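# Lay the boxed lamp flat, front up, on the stand

## Task

Put the fragile lamp box down so it lies flat on the display stand with its front side pointing upward. All of the box must be supported by the stand's top surface; it may contact the raised rim along the stand's edge but may not rest on top of that rim, and it may contact nothing besides the stand. Afterwards release it and leave it motionless. The lamp counts as broken, and the task fails, if the box is dropped, tips over or gets bumped while the gripper is not holding or pushing it, or if it is struck or set down hard while held or pushed. It also fails if the box ever contacts the table or the stand's side below its top board, if anything is put or knocked off the table, or if at the end the gripper still holds the box or any other loose item or still bears much of the box's weight. Release the box and move the gripper away at the end.

## Robot and tools

ROBOT. One 6-joint arm ending in a two-finger parallel gripper. Joints from base outward: waist, shoulder, elbow, wrist pitch, wrist yaw, wrist roll. Ranges in rad: waist -3.054 to 3.054, shoulder 0.000 to 3.142, elbow 0.000 to 2.356, wrist pitch -1.571 to 1.571, wrist yaw -1.571 to 1.571, wrist roll -3.142 to 3.142. The gripper's own x axis runs along the fingers and the fingers close along its y axis. The reported end_effector_position is the point between the finger pads, about 3 to 4 cm short of the fingertips.

FRAME. All poses use the scene frame: origin on the table top under the arm's base, +z up, +y to the left when looking along +x. Positions are in metres, orientations are quaternions written w first (qw, qx, qy, qz). The base may be slightly tilted, and the printed hand position gets less accurate at long reach.

ROW FORMAT. Every motion command is built from rows of 8 numbers: x, y, z, qw, qx, qy, qz, opening. x, y, z and the quaternion are an absolute target pose for the gripper in the scene frame, not an offset. Opening runs from -1 to 1: +1 is fully open (0.088 m); the empty fingers touch at about -0.80; values below that close no further. Going from open to closed takes at least about 0.5 s. Put the desired quaternion in every row; do not copy it from the last result, which may have drifted.

execute_actions(actions): a list of actions, each a list of 1 to 15 rows; an empty list just reports state and images. Each row is applied for one 1/30 s step; if an action has fewer than 15 rows, its last row is repeated to fill the 15 steps. An action is rejected if its target lies more than 0.6 m from the gripper's position at that action's start along any gripper axis. If any action is malformed, or the first one fails that check against the latest reported state, nothing at all runs. Each control step the command is clipped to within 70 mm and 16 degrees of the measured pose, so far targets take several actions; after an action the arm only continues to the last clipped pose, so send the remainder next.

move(target, speed, blocking): target is one row as above (absolute pose plus opening; the opening is applied at the start). The gripper follows a straight path there, taking 0.5 to 10 s (a longer path is cut at 10 s). speed is the path's top speed in m/s, 0.002 to 0.5, default 0.25; rotation is capped at twice that in rad/s, taking the shorter way round. The path ignores obstacles, and the real hand can lag, deviate or exceed speed, especially with the arm stretched. Faster contact hits harder; aiming further past a contact presses harder. With blocking=false the result comes after 0.5 s while the arm keeps going; until a result shows the move ended, other moves and execute_actions are refused, so call wait or stop. The extra move: line reports how it ended (done = resting near target; otherwise e.g. off_target, moving, held, fault), the distance to target, and limits (paced = pose was clipped; held = a check blocked some steps, after which motion may be much faster than speed).

wait(seconds): 0 to 10; the arm keeps its last command, a running move continues, and it returns early when that move ends. stop(): brakes a running move (needs stopping distance; fingers keep moving). zoom_image(camera, region): camera is cam_head_left, cam_head_right, cam_high, cam_low or cam_wrist; region is [x0, y0, x1, y1] in image pixels, origin top-left, at most 504 by 504. show_instructions(): shows the reference pictures for the task. read_manual(section): only "licences". finished_scene(scene): ends the current scene by its number; irreversible, so only call it once the box lies still and released.

RESULTS. Each result gives the gripper pose and velocities, Hand target (the pose the controller now drives toward), grip_measured (finger opening on the command scale), Joint positions and velocities (six joints in rad, then finger gap in m), joint torques (noisy, offset, nonzero even in free air), and five 504x504 images. A "pose unreachable" line means the clearance check altered or blocked the command. Friction can leave the gripper short or slightly tilted; check pose after each move and correct.

GRIPPING. To hold something, command an opening clearly below grip_measured; the larger the gap, the harder the squeeze (up to about 34 N per pad). Readings may be off by about 1 mm throughout.

FAULTS AND HEAT. Load limits in N m: waist 18.2, shoulder 22.5, elbow 22.4, wrist pitch 5.92, wrist yaw 5.9, wrist roll 5.54, held weight included. Reaching one gives a TORQUE FAULT: a 10 s halt and the rest of the call skipped. Holding loads heats motors (also while you are composing replies, since the robot keeps its last command); MOTOR HOT appears from 50 °C, and at 95 °C an OVER-TEMPERATURE FAULT holds the arm, possibly followed by power loss and a limp arm.

AVOID. Lower the box slowly and set it down gently; never let go above the surface. Keep it clear of the table and the stand's side, do not let it ride up on the rim, and knock nothing off the table. Loose objects may occasionally get a brief shove. At the end open the fingers and lift clear.

Each tool is called after "Emit:" as name([rows], argument=value, ...), one row to a line, values as JSON.

## Session

Emit:
show_instructions()

Emit:
execute_actions(actions=[])

Reference images for this scene: manual page 1, manual page 2, manual page 3, manual page 4, manual page 5.

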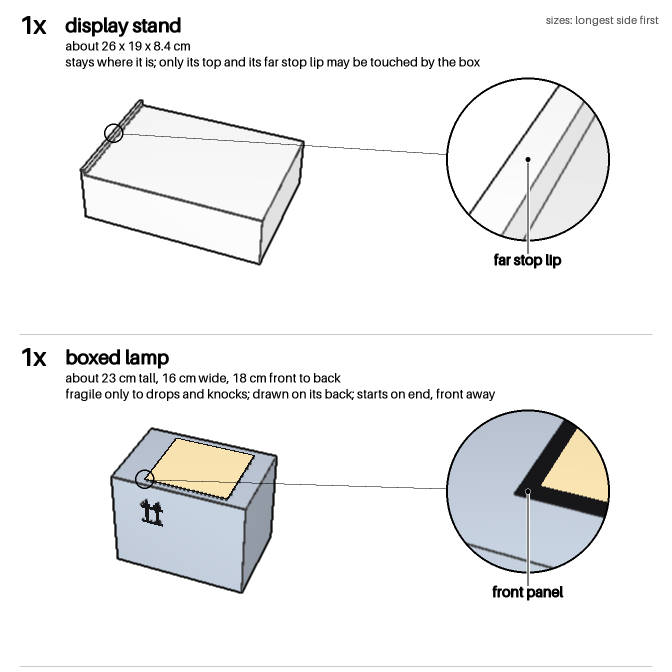

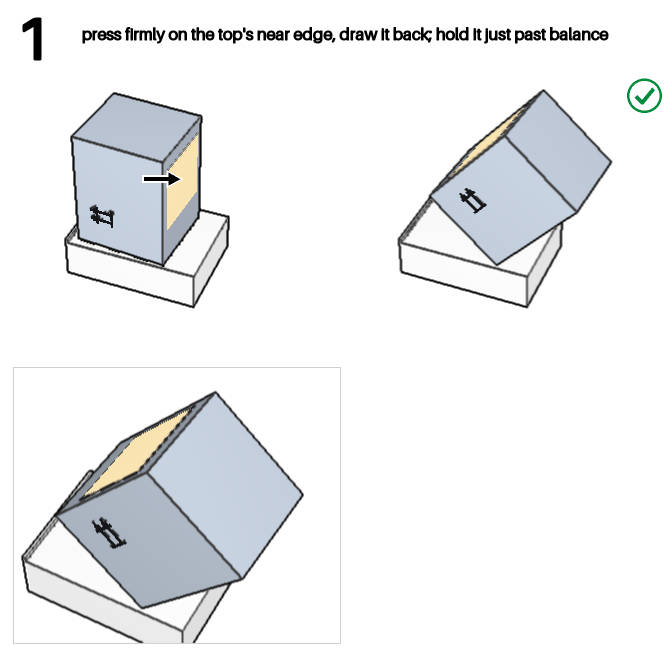

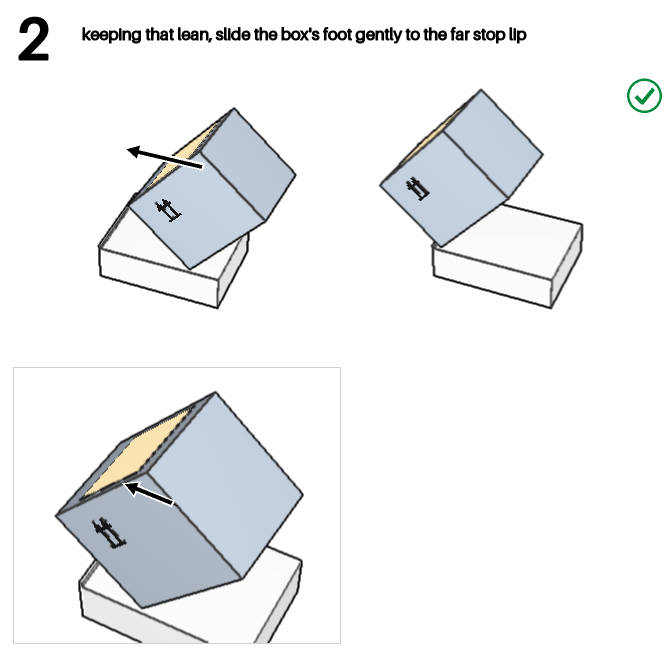

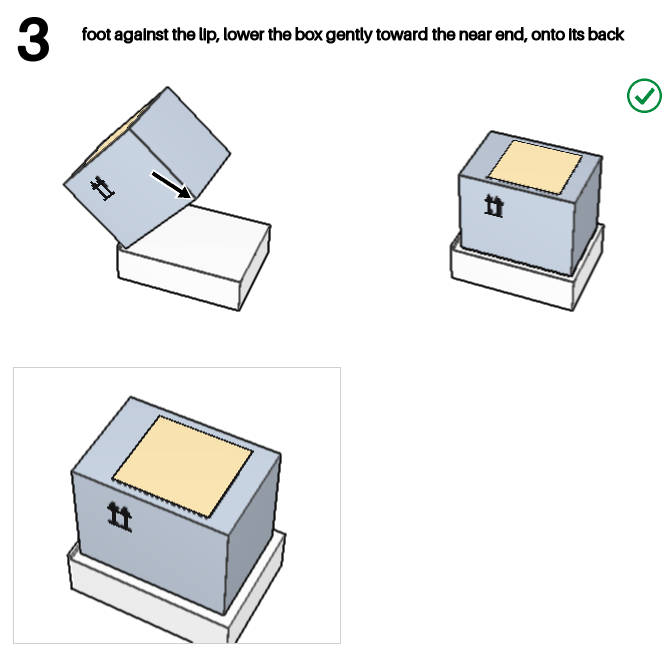

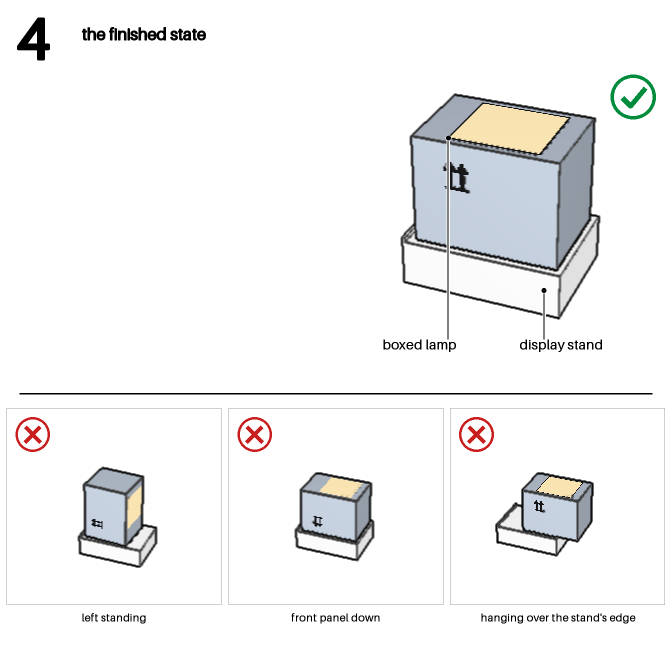

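Scene clock: 0.00 s.
end_effector_position=(+0.4292, -0.3439, +0.1447) grip_measured=+0.842 end_effector_quat_wxyz=(+0.132, +0.892, +0.053, -0.429) end_effector_velocity=(-0.000, +0.004, -0.001) end_effector_angular_velocity=(+0.011, -0.007, +0.021)
Joint positions: [-0.207  1.631  1.448 -0.327  0.288  1.984  0.08 ]
Joint velocities: [-0.002 -0.002 -0.007 -0.007 -0.022 -0.007 -0.   ]
Joint torques (N m, as the arm reports them, + toward a larger angle): no reading
Motor temperatures (°C, as the motors report them): [30 30 29 30 30 29]
Heat: hottest waist 30 °C (+0.0 °C/min).
Hand target: +0.429, -0.344, +0.145; +0.132, +0.892, +0.053, -0.429
camera_calibration (this result's frames):
cam_wrist: T_world_to_cam=[[-0.220747, 0.947518, -0.23126, 0.465907], [0.460933, 0.310308, 0.831414, -0.184021], [0.859542, 0.0769371, -0.505241, -0.196382], [0, 0, 0, 1]] pos_world=[0.356467, -0.369242, 0.161523]

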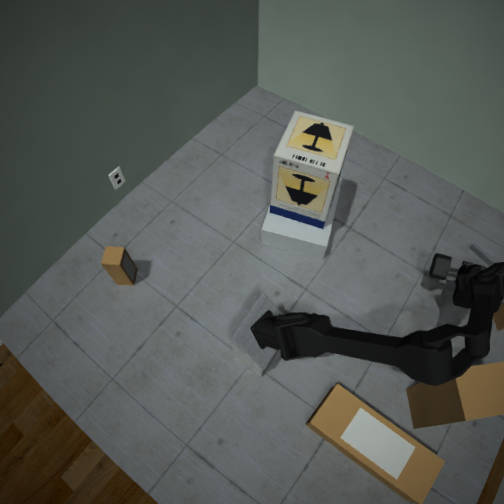

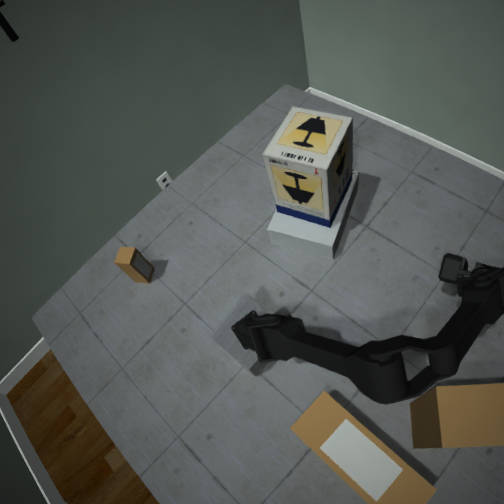

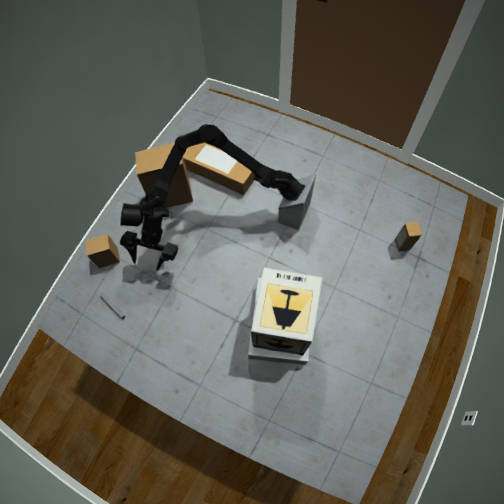

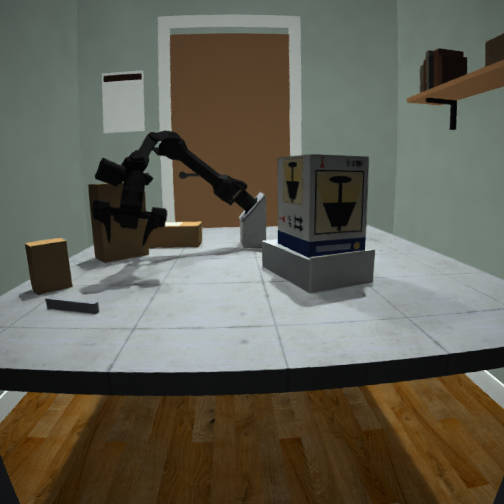

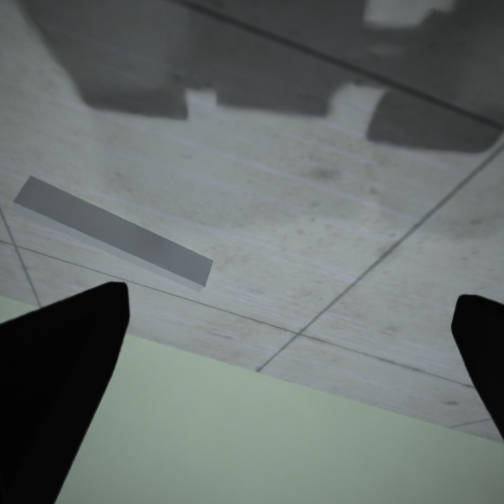

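Emit:
move(target=[0.33,-0.15,0.39,0.887,0,0.462,0,0.5], speed=0.4)

Emit:
move(target=[0.322,0.123,0.375,0.875,-0.074,0.456,0.143,0.5])

Scene clock: 6.40 s.
end_effector_position=(+0.3285, -0.1515, +0.3863) grip_measured=+0.500 end_effector_quat_wxyz=(+0.887, +0.002, +0.462, -0.001) end_effector_velocity=(-0.001, -0.004, +0.000) end_effector_angular_velocity=(-0.018, +0.006, +0.008)
Joint positions: [ 0.862  1.589  1.606 -1.39   1.021  0.286  0.063]
Joint velocities: [-0.002  0.002  0.012 -0.022  0.007 -0.007 -0.   ]
Joint torques (N m, as the arm reports them, + toward a larger angle): [ 3.84 -0.51  3.33  0.98  0.22 -0.08]
Motor temperatures (°C, as the motors report them): [30 30 29 30 30 29]
Heat: hottest waist 30 °C (+0.0 °C/min).
Hand target: +0.329, -0.151, +0.388; +0.888, +0.000, +0.461, -0.000
Off the commanded pose: 0.004 m, 0 deg.
move: done
camera_calibration (this result's frames):
cam_wrist: T_world_to_cam=[[0.0416229, -0.999133, -0.00124223, -0.152697], [-0.971655, -0.0401886, -0.232961, 0.43057], [0.232709, 0.0109035, -0.972485, 0.373923], [0, 0, 0, 1]] pos_world=[0.337706, -0.139338, 0.463751]

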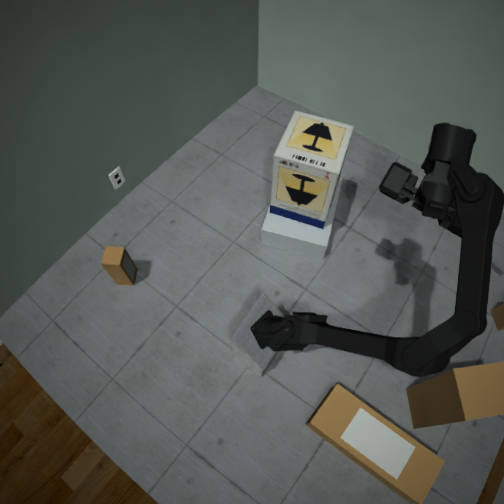

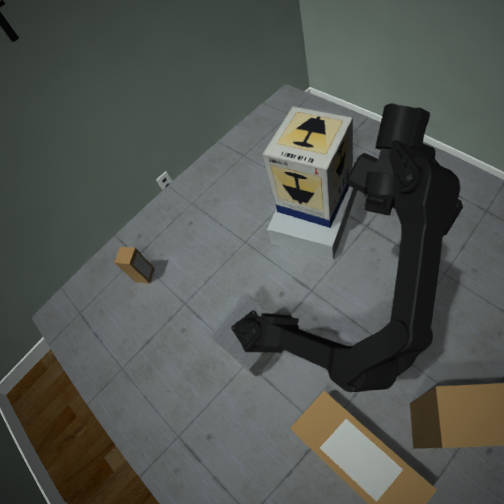

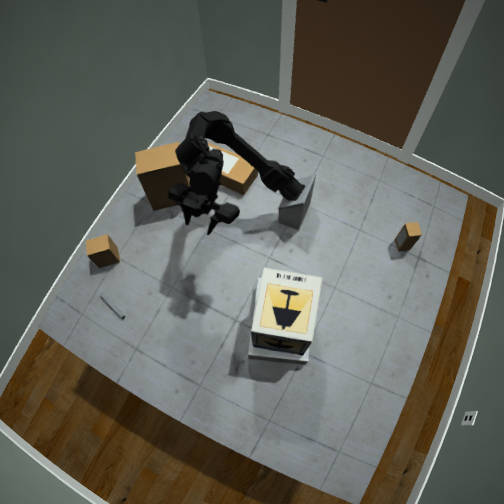

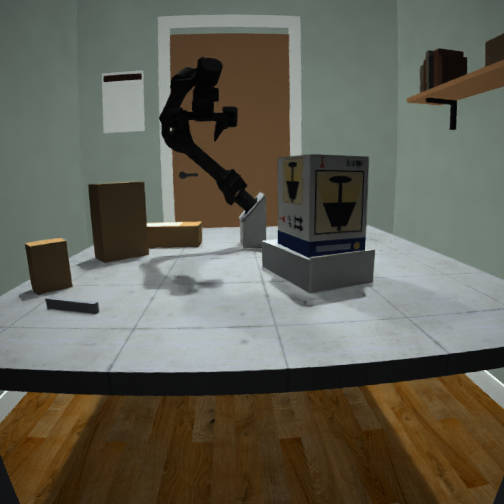

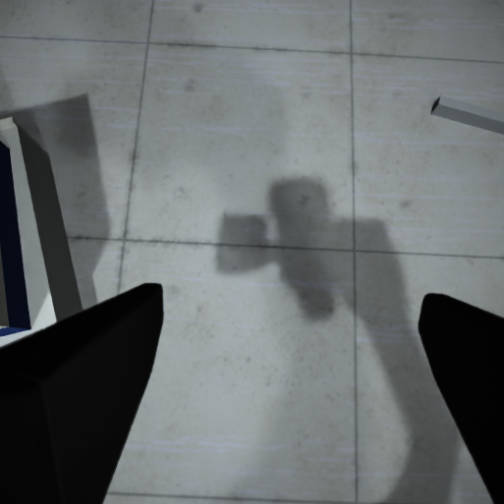

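Scene clock: 8.07 s.
end_effector_position=(+0.3219, +0.1210, +0.3753) grip_measured=+0.500 end_effector_quat_wxyz=(+0.875, -0.075, +0.457, +0.142) end_effector_velocity=(-0.001, -0.002, -0.004) end_effector_angular_velocity=(-0.018, +0.011, +0.023)
Joint positions: [ 1.16   2.166  1.599 -1.113  0.859  0.438  0.063]
Joint velocities: [-0.007 -0.002 -0.007 -0.007 -0.007 -0.022  0.   ]
Joint torques (N m, as the arm reports them, + toward a larger angle): [ 4.22 -4.69  4.58  1.46  0.1  -0.04]
Motor temperatures (°C, as the motors report them): [30 30 29 30 30 29]
Heat: hottest waist 30 °C (+0.0 °C/min).
Hand target: +0.323, +0.123, +0.376; +0.875, -0.074, +0.456, +0.143
Off the commanded pose: 0.002 m, 0 deg.
move: done
camera_calibration (this result's frames):
cam_wrist: T_world_to_cam=[[0.360268, -0.932842, 0.00359964, 0.00739819], [-0.907337, -0.351309, -0.230915, 0.448631], [0.216672, 0.0799252, -0.972967, 0.358761], [0, 0, 0, 1]] pos_world=[0.326661, 0.135835, 0.452632]

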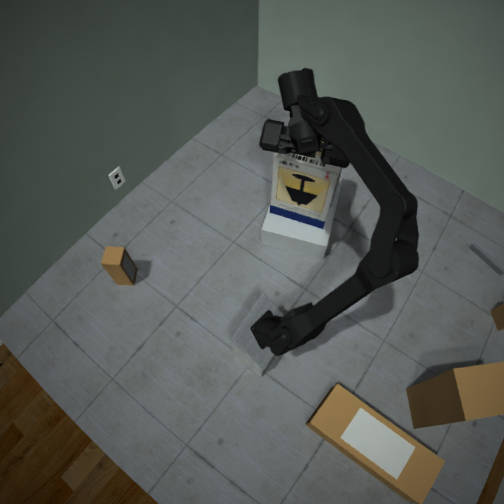

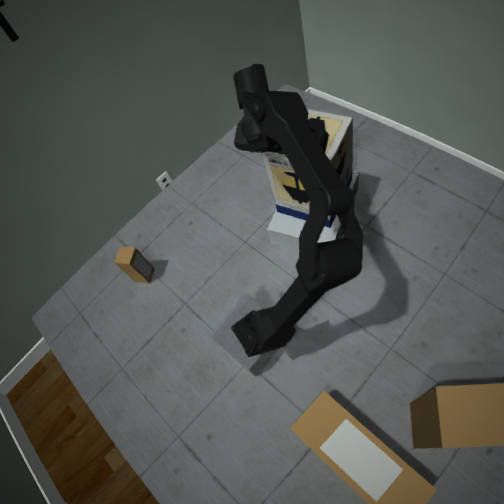

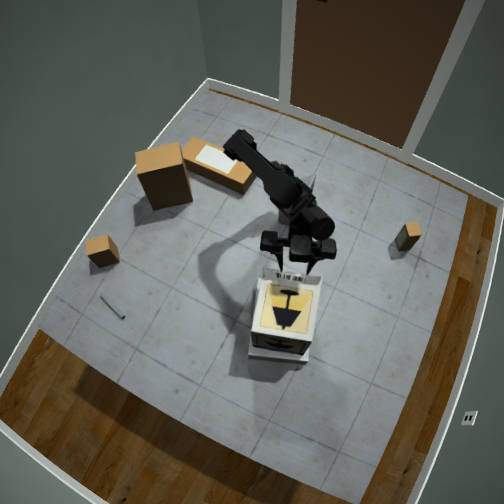

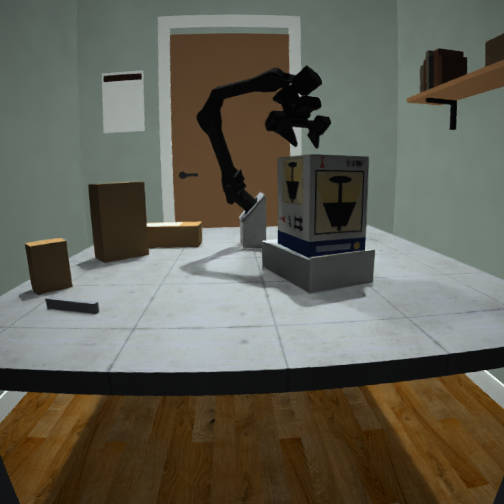

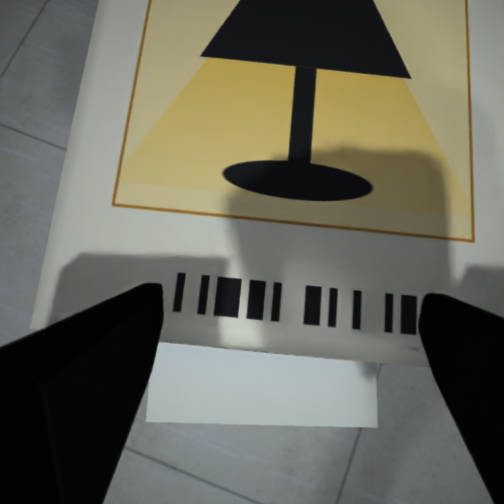

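Emit:
execute_actions([
  [[0.326,0.124,0.357,0.879,-0.062,0.458,0.12,0.5]],
  [[0.326,0.124,0.347,0.879,-0.062,0.458,0.12,0.5]],
  [[0.326,0.124,0.337,0.879,-0.062,0.458,0.12,0.5]],
  [[0.325,0.124,0.322,0.879,-0.064,0.458,0.119,0.5]],
  [[0.323,0.124,0.306,0.879,-0.068,0.458,0.117,0.5]],
  [[0.316,0.122,0.305,0.879,-0.068,0.458,0.117,0.5]],
  [[0.309,0.12,0.305,0.879,-0.068,0.458,0.117,0.5]],
  [[0.302,0.118,0.305,0.879,-0.068,0.458,0.117,0.5]],
])

Scene clock: 16.00 s.
end_effector_position=(+0.3056, +0.1229, +0.3397) grip_measured=+0.499 end_effector_quat_wxyz=(+0.899, -0.047, +0.419, +0.122) end_effector_velocity=(-0.004, -0.000, -0.004) end_effector_angular_velocity=(-0.010, +0.021, +0.027)
Joint positions: [ 1.169  2.048  1.274 -0.796  0.918  0.419  0.063]
Joint velocities: [-0.002 -0.002 -0.002 -0.022 -0.022 -0.007 -0.   ]
Joint torques (N m, as the arm reports them, + toward a larger angle): [ 0.54 -2.42 -1.01 -0.65 -0.54  0.68]
Motor temperatures (°C, as the motors report them): [31 30 29 30 30 29]
Heat: hottest waist 31 °C (+3.8 °C/min).
Hand target: +0.301, +0.118, +0.306; +0.879, -0.068, +0.458, +0.117
Off the commanded pose: 0.035 m, 6 deg.
camera_calibration (this result's frames):
cam_wrist: T_world_to_cam=[[0.301512, -0.953395, -0.0113, 0.0407724], [-0.904218, -0.28216, -0.320588, 0.447311], [0.302458, 0.106879, -0.947151, 0.289144], [0, 0, 0, 1]] pos_world=[0.304719, 0.134182, 0.417727]

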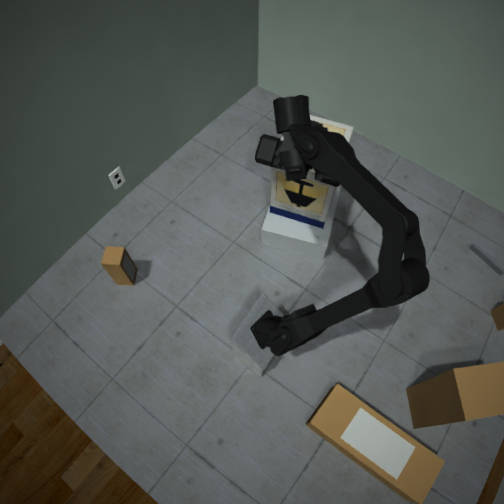

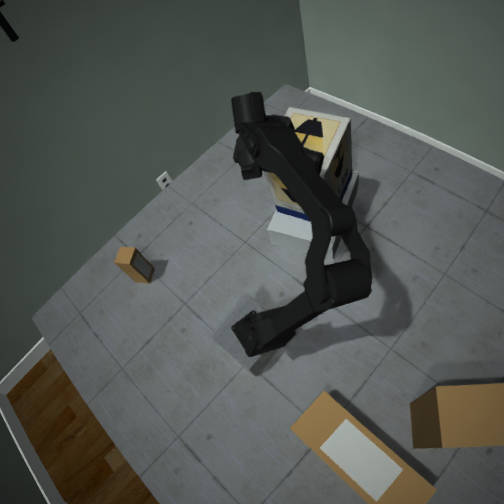

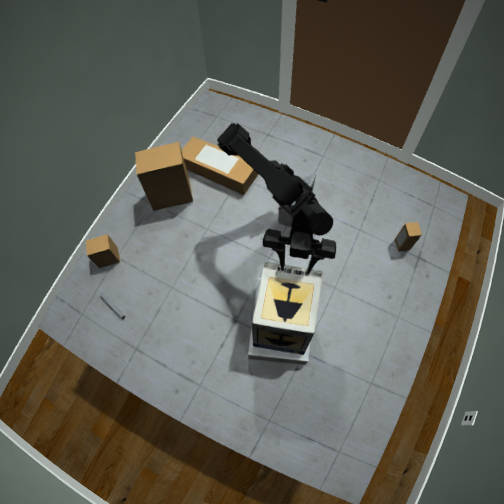

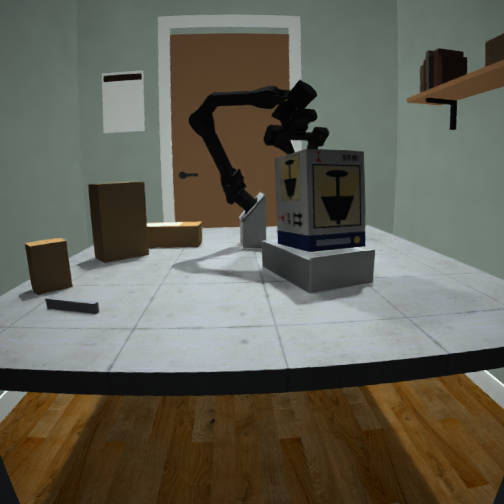

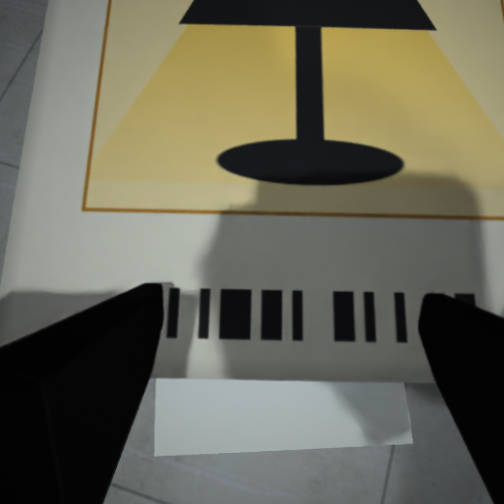

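Emit:
execute_actions([
  [[0.292,0.115,0.306,0.879,-0.068,0.458,0.117,0.5]],
  [[0.282,0.112,0.307,0.879,-0.068,0.458,0.117,0.5]],
  [[0.272,0.109,0.308,0.879,-0.068,0.458,0.117,0.5]],
  [[0.262,0.106,0.309,0.879,-0.068,0.458,0.117,0.5]],
  [[0.252,0.103,0.309,0.879,-0.068,0.458,0.117,0.5]],
  [[0.243,0.101,0.308,0.879,-0.068,0.458,0.117,0.5]],
  [[0.235,0.099,0.306,0.879,-0.068,0.458,0.117,0.5]],
  [[0.228,0.097,0.303,0.879,-0.068,0.458,0.117,0.5]],
  [[0.222,0.096,0.299,0.879,-0.066,0.458,0.118,0.5]],
])

Scene clock: 24.27 s.
end_effector_position=(+0.2220, +0.0980, +0.3041) grip_measured=+0.500 end_effector_quat_wxyz=(+0.881, -0.065, +0.453, +0.122) end_effector_velocity=(+0.002, -0.001, -0.001) end_effector_angular_velocity=(-0.009, -0.006, +0.007)
Joint positions: [ 1.309  1.909  1.022 -0.97   0.86   0.704  0.064]
Joint velocities: [-0.007 -0.002 -0.002  0.007  0.007 -0.022 -0.   ]
Joint torques (N m, as the arm reports them, + toward a larger angle): [ 2.01 -3.64  2.81  1.33  0.3   0.22]
Motor temperatures (°C, as the motors report them): [30 30 29 30 30 29]
Heat: hottest waist 30 °C (+0.0 °C/min).
Hand target: +0.222, +0.096, +0.299; +0.879, -0.066, +0.458, +0.118
Off the commanded pose: 0.005 m, 1 deg.
camera_calibration (this result's frames):
cam_wrist: T_world_to_cam=[[0.317452, -0.948257, 0.00579374, 0.0324882], [-0.919512, -0.309311, -0.242539, 0.335652], [0.231781, 0.0716671, -0.970124, 0.309548], [0, 0, 0, 1]] pos_world=[0.226575, 0.112444, 0.38152]

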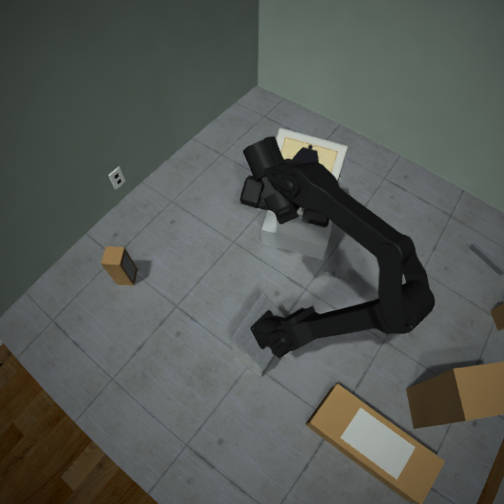

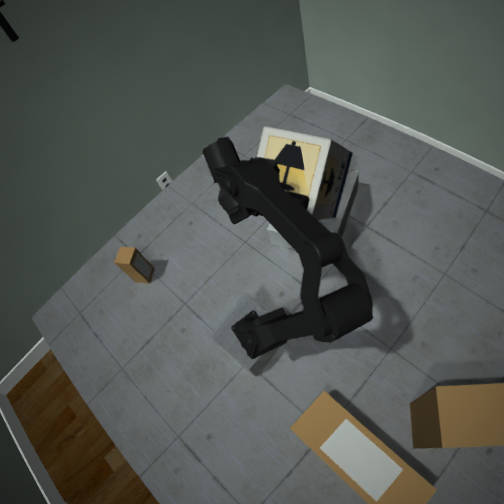

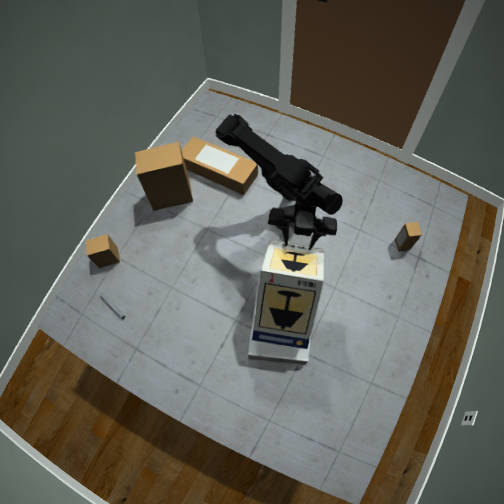

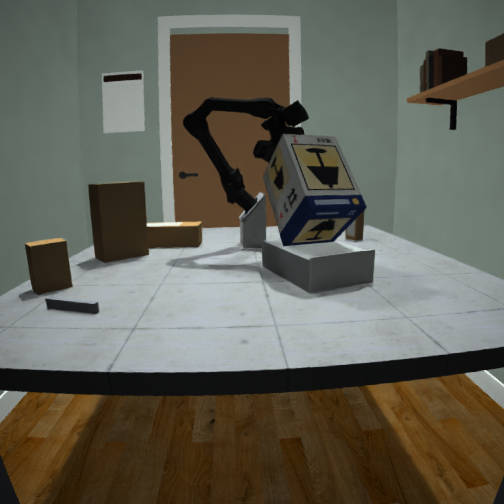

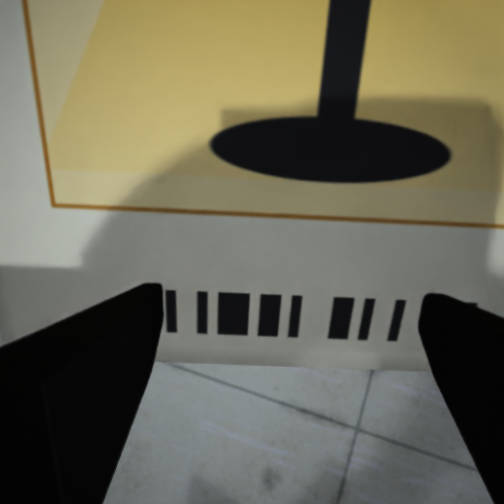

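Emit:
execute_actions([
  [[0.225,0.097,0.295,0.879,-0.066,0.458,0.122,0.5]],
])

Emit:
move(target=[0.305,0.122,0.291,0.873,-0.083,0.455,0.158,0.5], speed=0.022)

Emit:
zoom_image(camera="cam_low", region=[240,120,420,300])

Scene clock: 27.60 s.
end_effector_position=(+0.2250, +0.0990, +0.2993) grip_measured=+0.500 end_effector_quat_wxyz=(+0.880, -0.062, +0.454, +0.123) end_effector_velocity=(+0.001, -0.001, +0.000) end_effector_angular_velocity=(+0.007, -0.005, -0.014)
Joint positions: [ 1.294  1.908  1.007 -0.936  0.86   0.684  0.064]
Joint velocities: [-0.002 -0.002 -0.002  0.007  0.007  0.007 -0.   ]
Joint torques (N m, as the arm reports them, + toward a larger angle): [ 1.92 -4.14  3.15  1.41  0.27 -0.24]
Motor temperatures (°C, as the motors report them): [30 30 29 30 30 29]
Heat: hottest waist 30 °C (+0.0 °C/min).
Hand target: +0.225, +0.097, +0.295; +0.878, -0.066, +0.458, +0.122
Off the commanded pose: 0.005 m, 1 deg.
camera_calibration (this result's frames):
cam_wrist: T_world_to_cam=[[0.316074, -0.948734, -0.000367561, 0.0347789], [-0.920769, -0.306664, -0.241124, 0.337091], [0.22865, 0.0765516, -0.970494, 0.30448], [0, 0, 0, 1]] pos_world=[0.229771, 0.113061, 0.376789]

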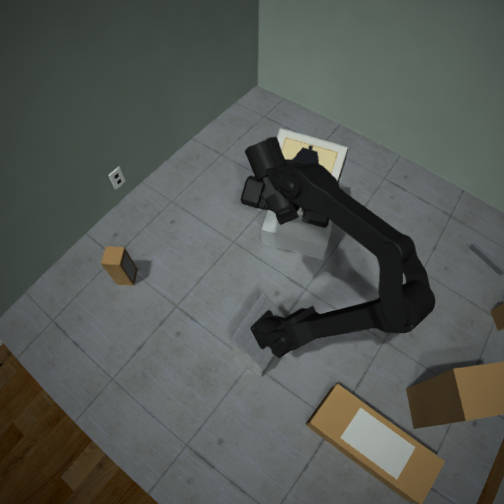

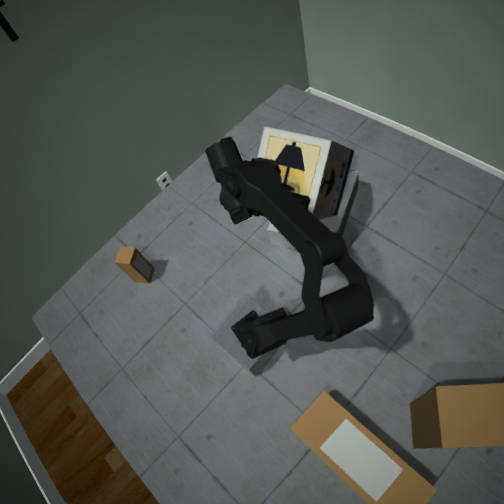

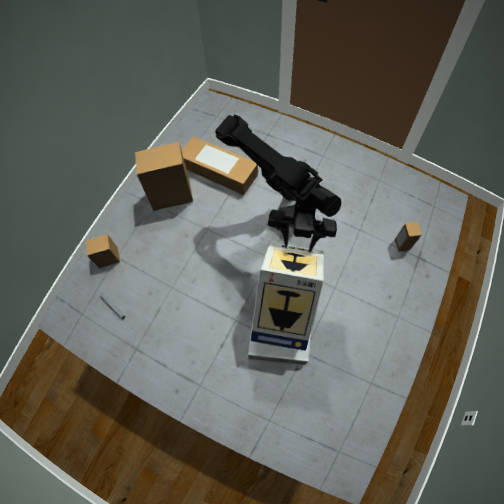

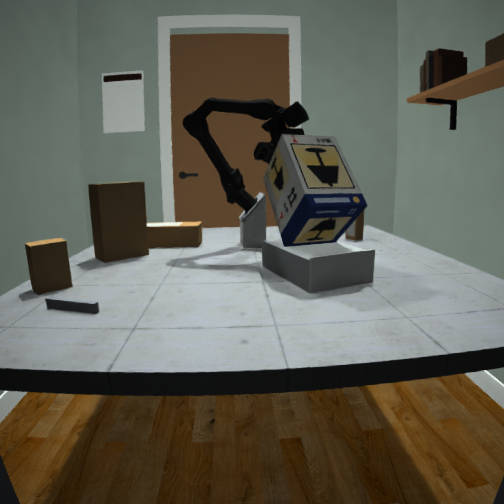

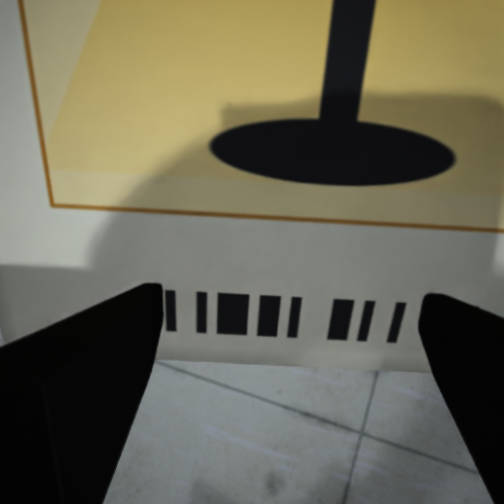

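Scene clock: 31.67 s.
end_effector_position=(+0.3021, +0.1202, +0.2918) grip_measured=+0.500 end_effector_quat_wxyz=(+0.873, -0.084, +0.454, +0.157) end_effector_velocity=(-0.000, -0.001, -0.000) end_effector_angular_velocity=(-0.001, +0.005, +0.010)
Joint positions: [ 1.088  2.031  1.144 -0.696  0.848  0.288  0.064]
Joint velocities: [-0.002 -0.002  0.002 -0.007 -0.007 -0.007 -0.   ]
Joint torques (N m, as the arm reports them, + toward a larger angle): [ 3.52 -3.88  4.94  1.65  0.03 -0.16]
Motor temperatures (°C, as the motors report them): [31 30 30 30 30 29]
Heat: hottest waist 31 °C (+1.9 °C/min).
Hand target: +0.305, +0.122, +0.291; +0.872, -0.083, +0.455, +0.158
Off the commanded pose: 0.004 m, 0 deg.
move: done
camera_calibration (this result's frames):
cam_wrist: T_world_to_cam=[[0.392034, -0.919934, 0.0056436, 0.00232237], [-0.89393, -0.382387, -0.233816, 0.411651], [0.217253, 0.0866187, -0.972265, 0.28071], [0, 0, 0, 1]] pos_world=[0.306091, 0.135231, 0.369162]

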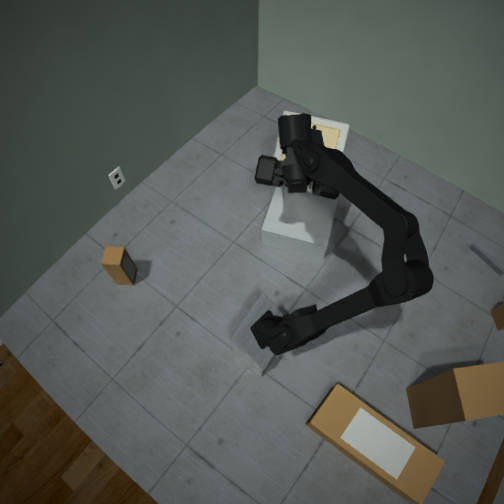

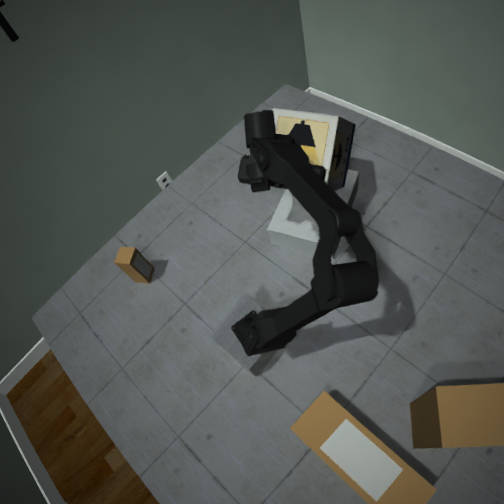

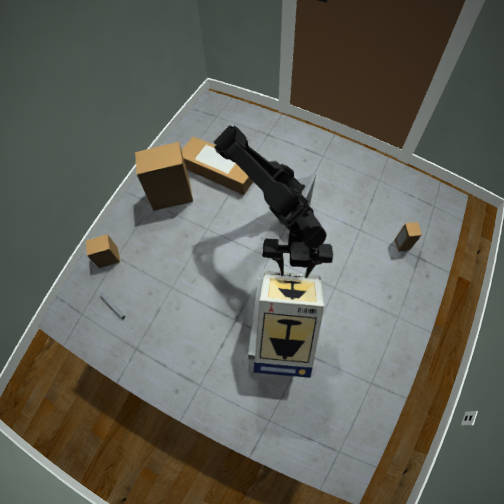

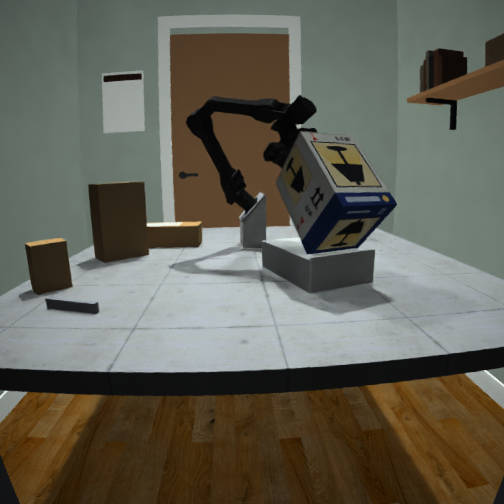

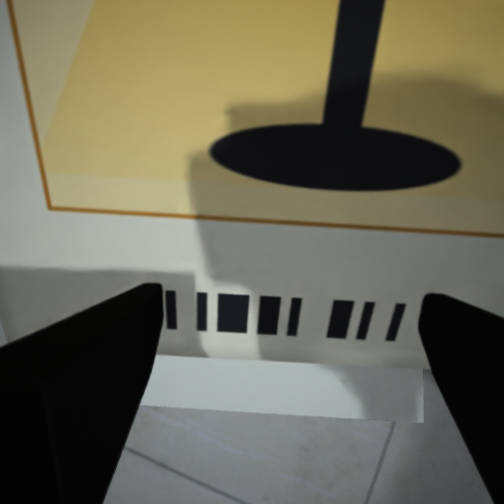

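Region (240, 120, 420, 300) of cam_low's 504x504 image, scaled by 2.800, with more detail than that image has.

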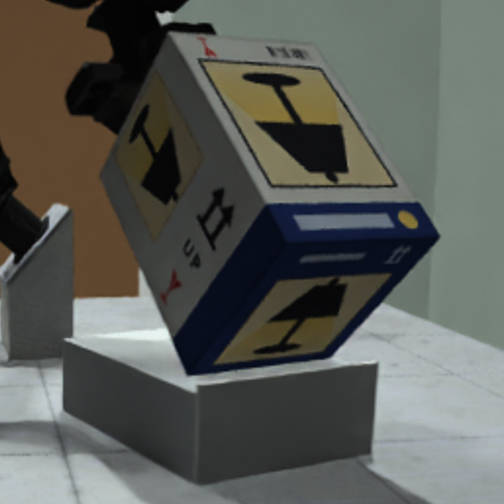

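Emit:
move(target=[0.351,0.131,0.281,0.874,-0.08,0.455,0.152,0.5], speed=0.015)

Emit:
zoom_image(camera="cam_low", region=[240,120,420,300])

Scene clock: 38.23 s.
end_effector_position=(+0.3452, +0.1317, +0.2901) grip_measured=+0.499 end_effector_quat_wxyz=(+0.878, -0.079, +0.446, +0.157) end_effector_velocity=(-0.003, +0.002, -0.003) end_effector_angular_velocity=(+0.002, +0.015, +0.024)
Joint positions: [ 1.009  2.12   1.248 -0.591  0.848  0.152  0.063]
Joint velocities: [-0.002  0.002 -0.002 -0.007 -0.022 -0.007 -0.   ]
Joint torques (N m, as the arm reports them, + toward a larger angle): [ 2.81 -3.42  4.65  1.83  0.09 -0.22]
Motor temperatures (°C, as the motors report them): [31 30 30 30 30 29]
Heat: hottest waist 31 °C (+1.6 °C/min).
Hand target: +0.351, +0.131, +0.281; +0.874, -0.080, +0.455, +0.152
Off the commanded pose: 0.011 m, 1 deg.
move: off_target
camera_calibration (this result's frames):
cam_wrist: T_world_to_cam=[[0.387901, -0.921697, 0.00261471, -0.00146611], [-0.891348, -0.375847, -0.253452, 0.458172], [0.234589, 0.0959838, -0.967344, 0.260045], [0, 0, 0, 1]] pos_world=[0.347956, 0.145891, 0.367682]

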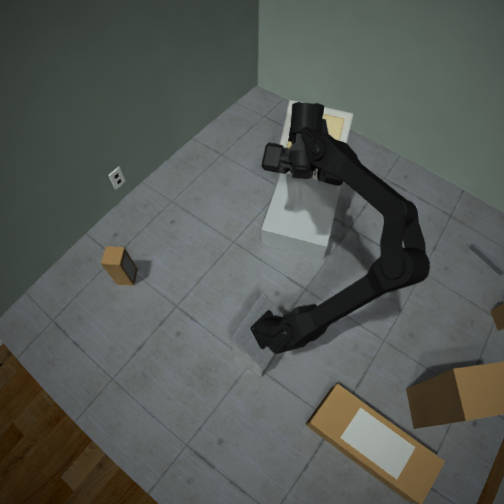

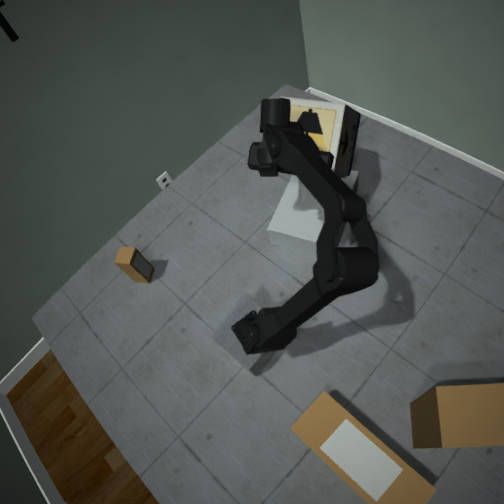

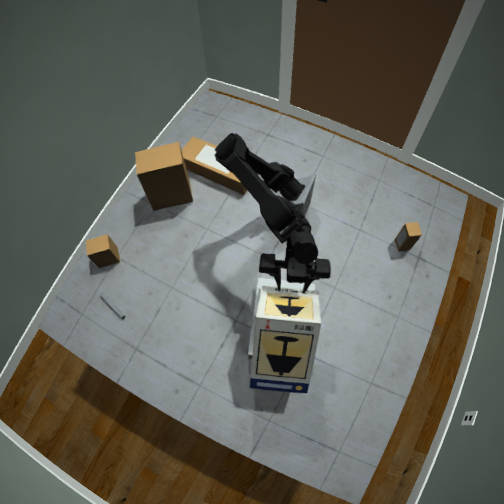

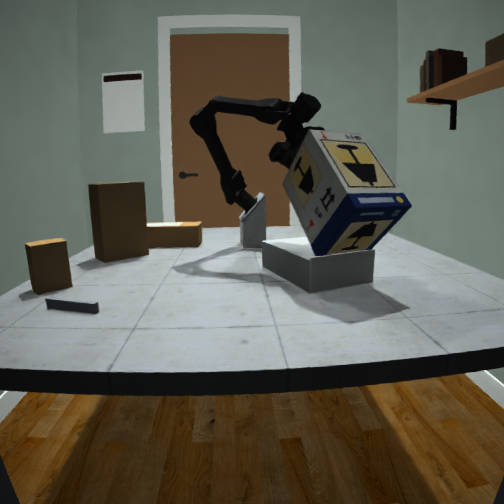

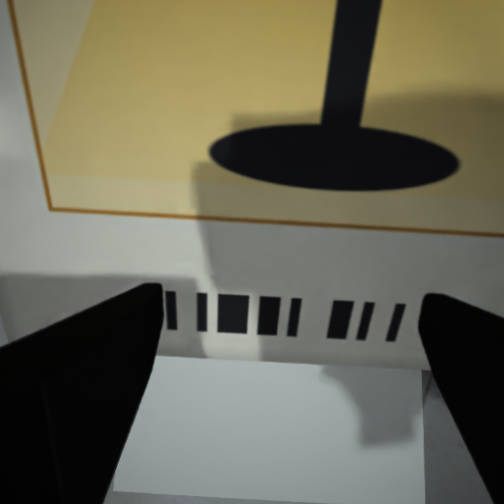

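Region (240, 120, 420, 300) of cam_low's 504x504 image, scaled by 2.800, with more detail than that image has.

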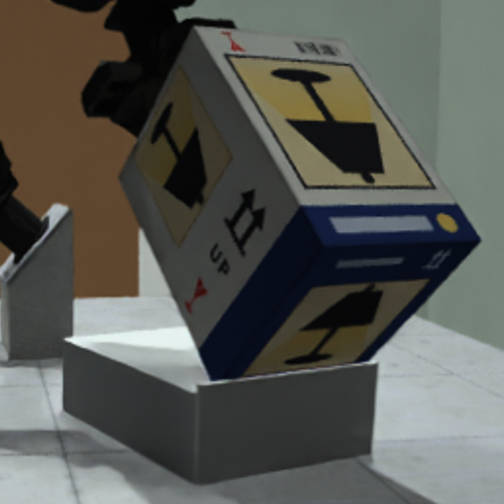

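Emit:
execute_actions([
  [[0.346,0.128,0.272,0.878,-0.079,0.446,0.154,0.5]],
  [[0.339,0.125,0.263,0.883,-0.077,0.436,0.156,0.5]],
  [[0.332,0.122,0.253,0.888,-0.075,0.425,0.158,0.5]],
  [[0.325,0.12,0.243,0.893,-0.074,0.414,0.16,0.5]],
  [[0.318,0.117,0.233,0.898,-0.072,0.403,0.162,0.5]],
  [[0.312,0.115,0.223,0.902,-0.071,0.392,0.164,0.5]],
  [[0.306,0.113,0.213,0.907,-0.069,0.381,0.166,0.5]],
  [[0.301,0.111,0.203,0.91,-0.068,0.372,0.168,0.5]],
])

Scene clock: 45.43 s.
end_effector_position=(+0.2868, +0.1110, +0.1959) grip_measured=+0.498 end_effector_quat_wxyz=(+0.904, -0.086, +0.380, +0.175) end_effector_velocity=(+0.001, -0.005, -0.003) end_effector_angular_velocity=(-0.019, -0.001, -0.016)
Joint positions: [ 0.935  1.946  0.571  0.2    0.822 -0.155  0.063]
Joint velocities: [-0.007 -0.002 -0.007  0.007  0.022 -0.007 -0.   ]
Joint torques (N m, as the arm reports them, + toward a larger angle): [ 1.77 -4.28  6.4   3.72 -0.37 -0.64]
Motor temperatures (°C, as the motors report them): [31 30 31 31 30 29]
Heat: hottest waist 31 °C (+1.3 °C/min).
Hand target: +0.301, +0.110, +0.203; +0.910, -0.068, +0.372, +0.168
Off the commanded pose: 0.016 m, 3 deg.
camera_calibration (this result's frames):
cam_wrist: T_world_to_cam=[[0.422239, -0.905912, 0.0322159, -0.0150187], [-0.831754, -0.401315, -0.383577, 0.385656], [0.360416, 0.135166, -0.922947, 0.135437], [0, 0, 0, 1]] pos_world=[0.278299, 0.122858, 0.273414]

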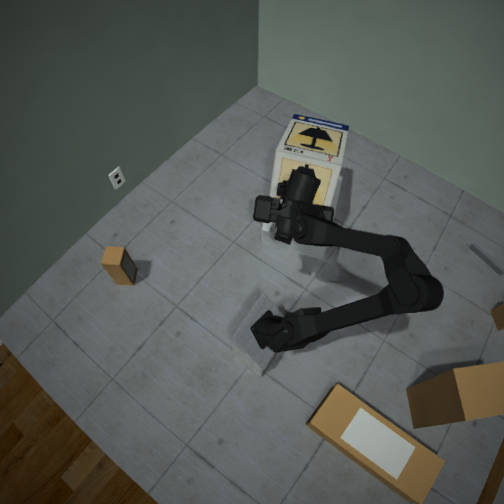

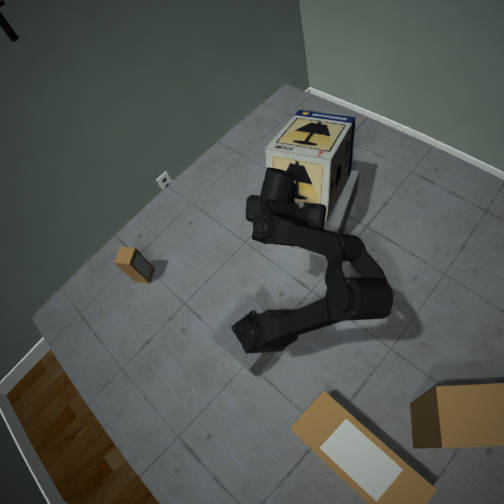

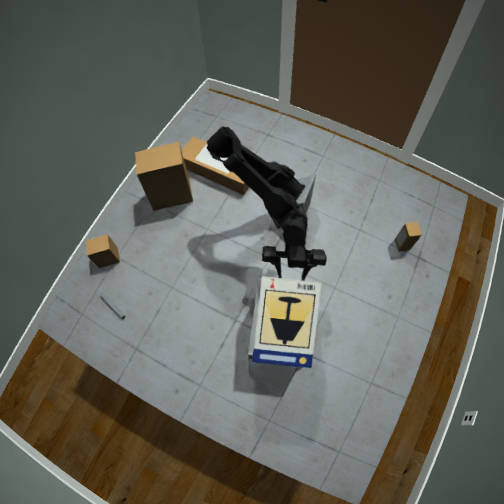

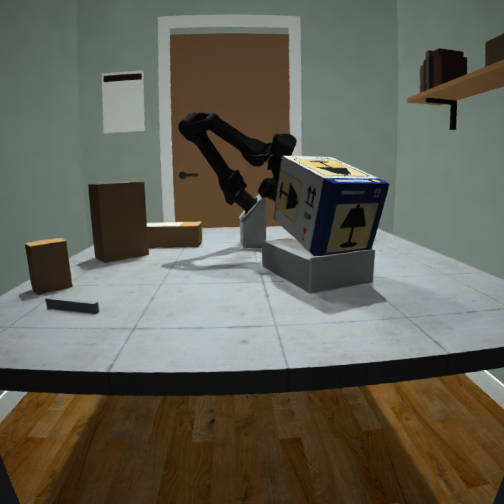

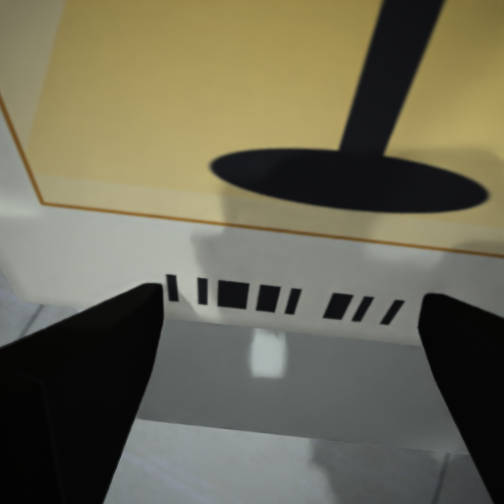

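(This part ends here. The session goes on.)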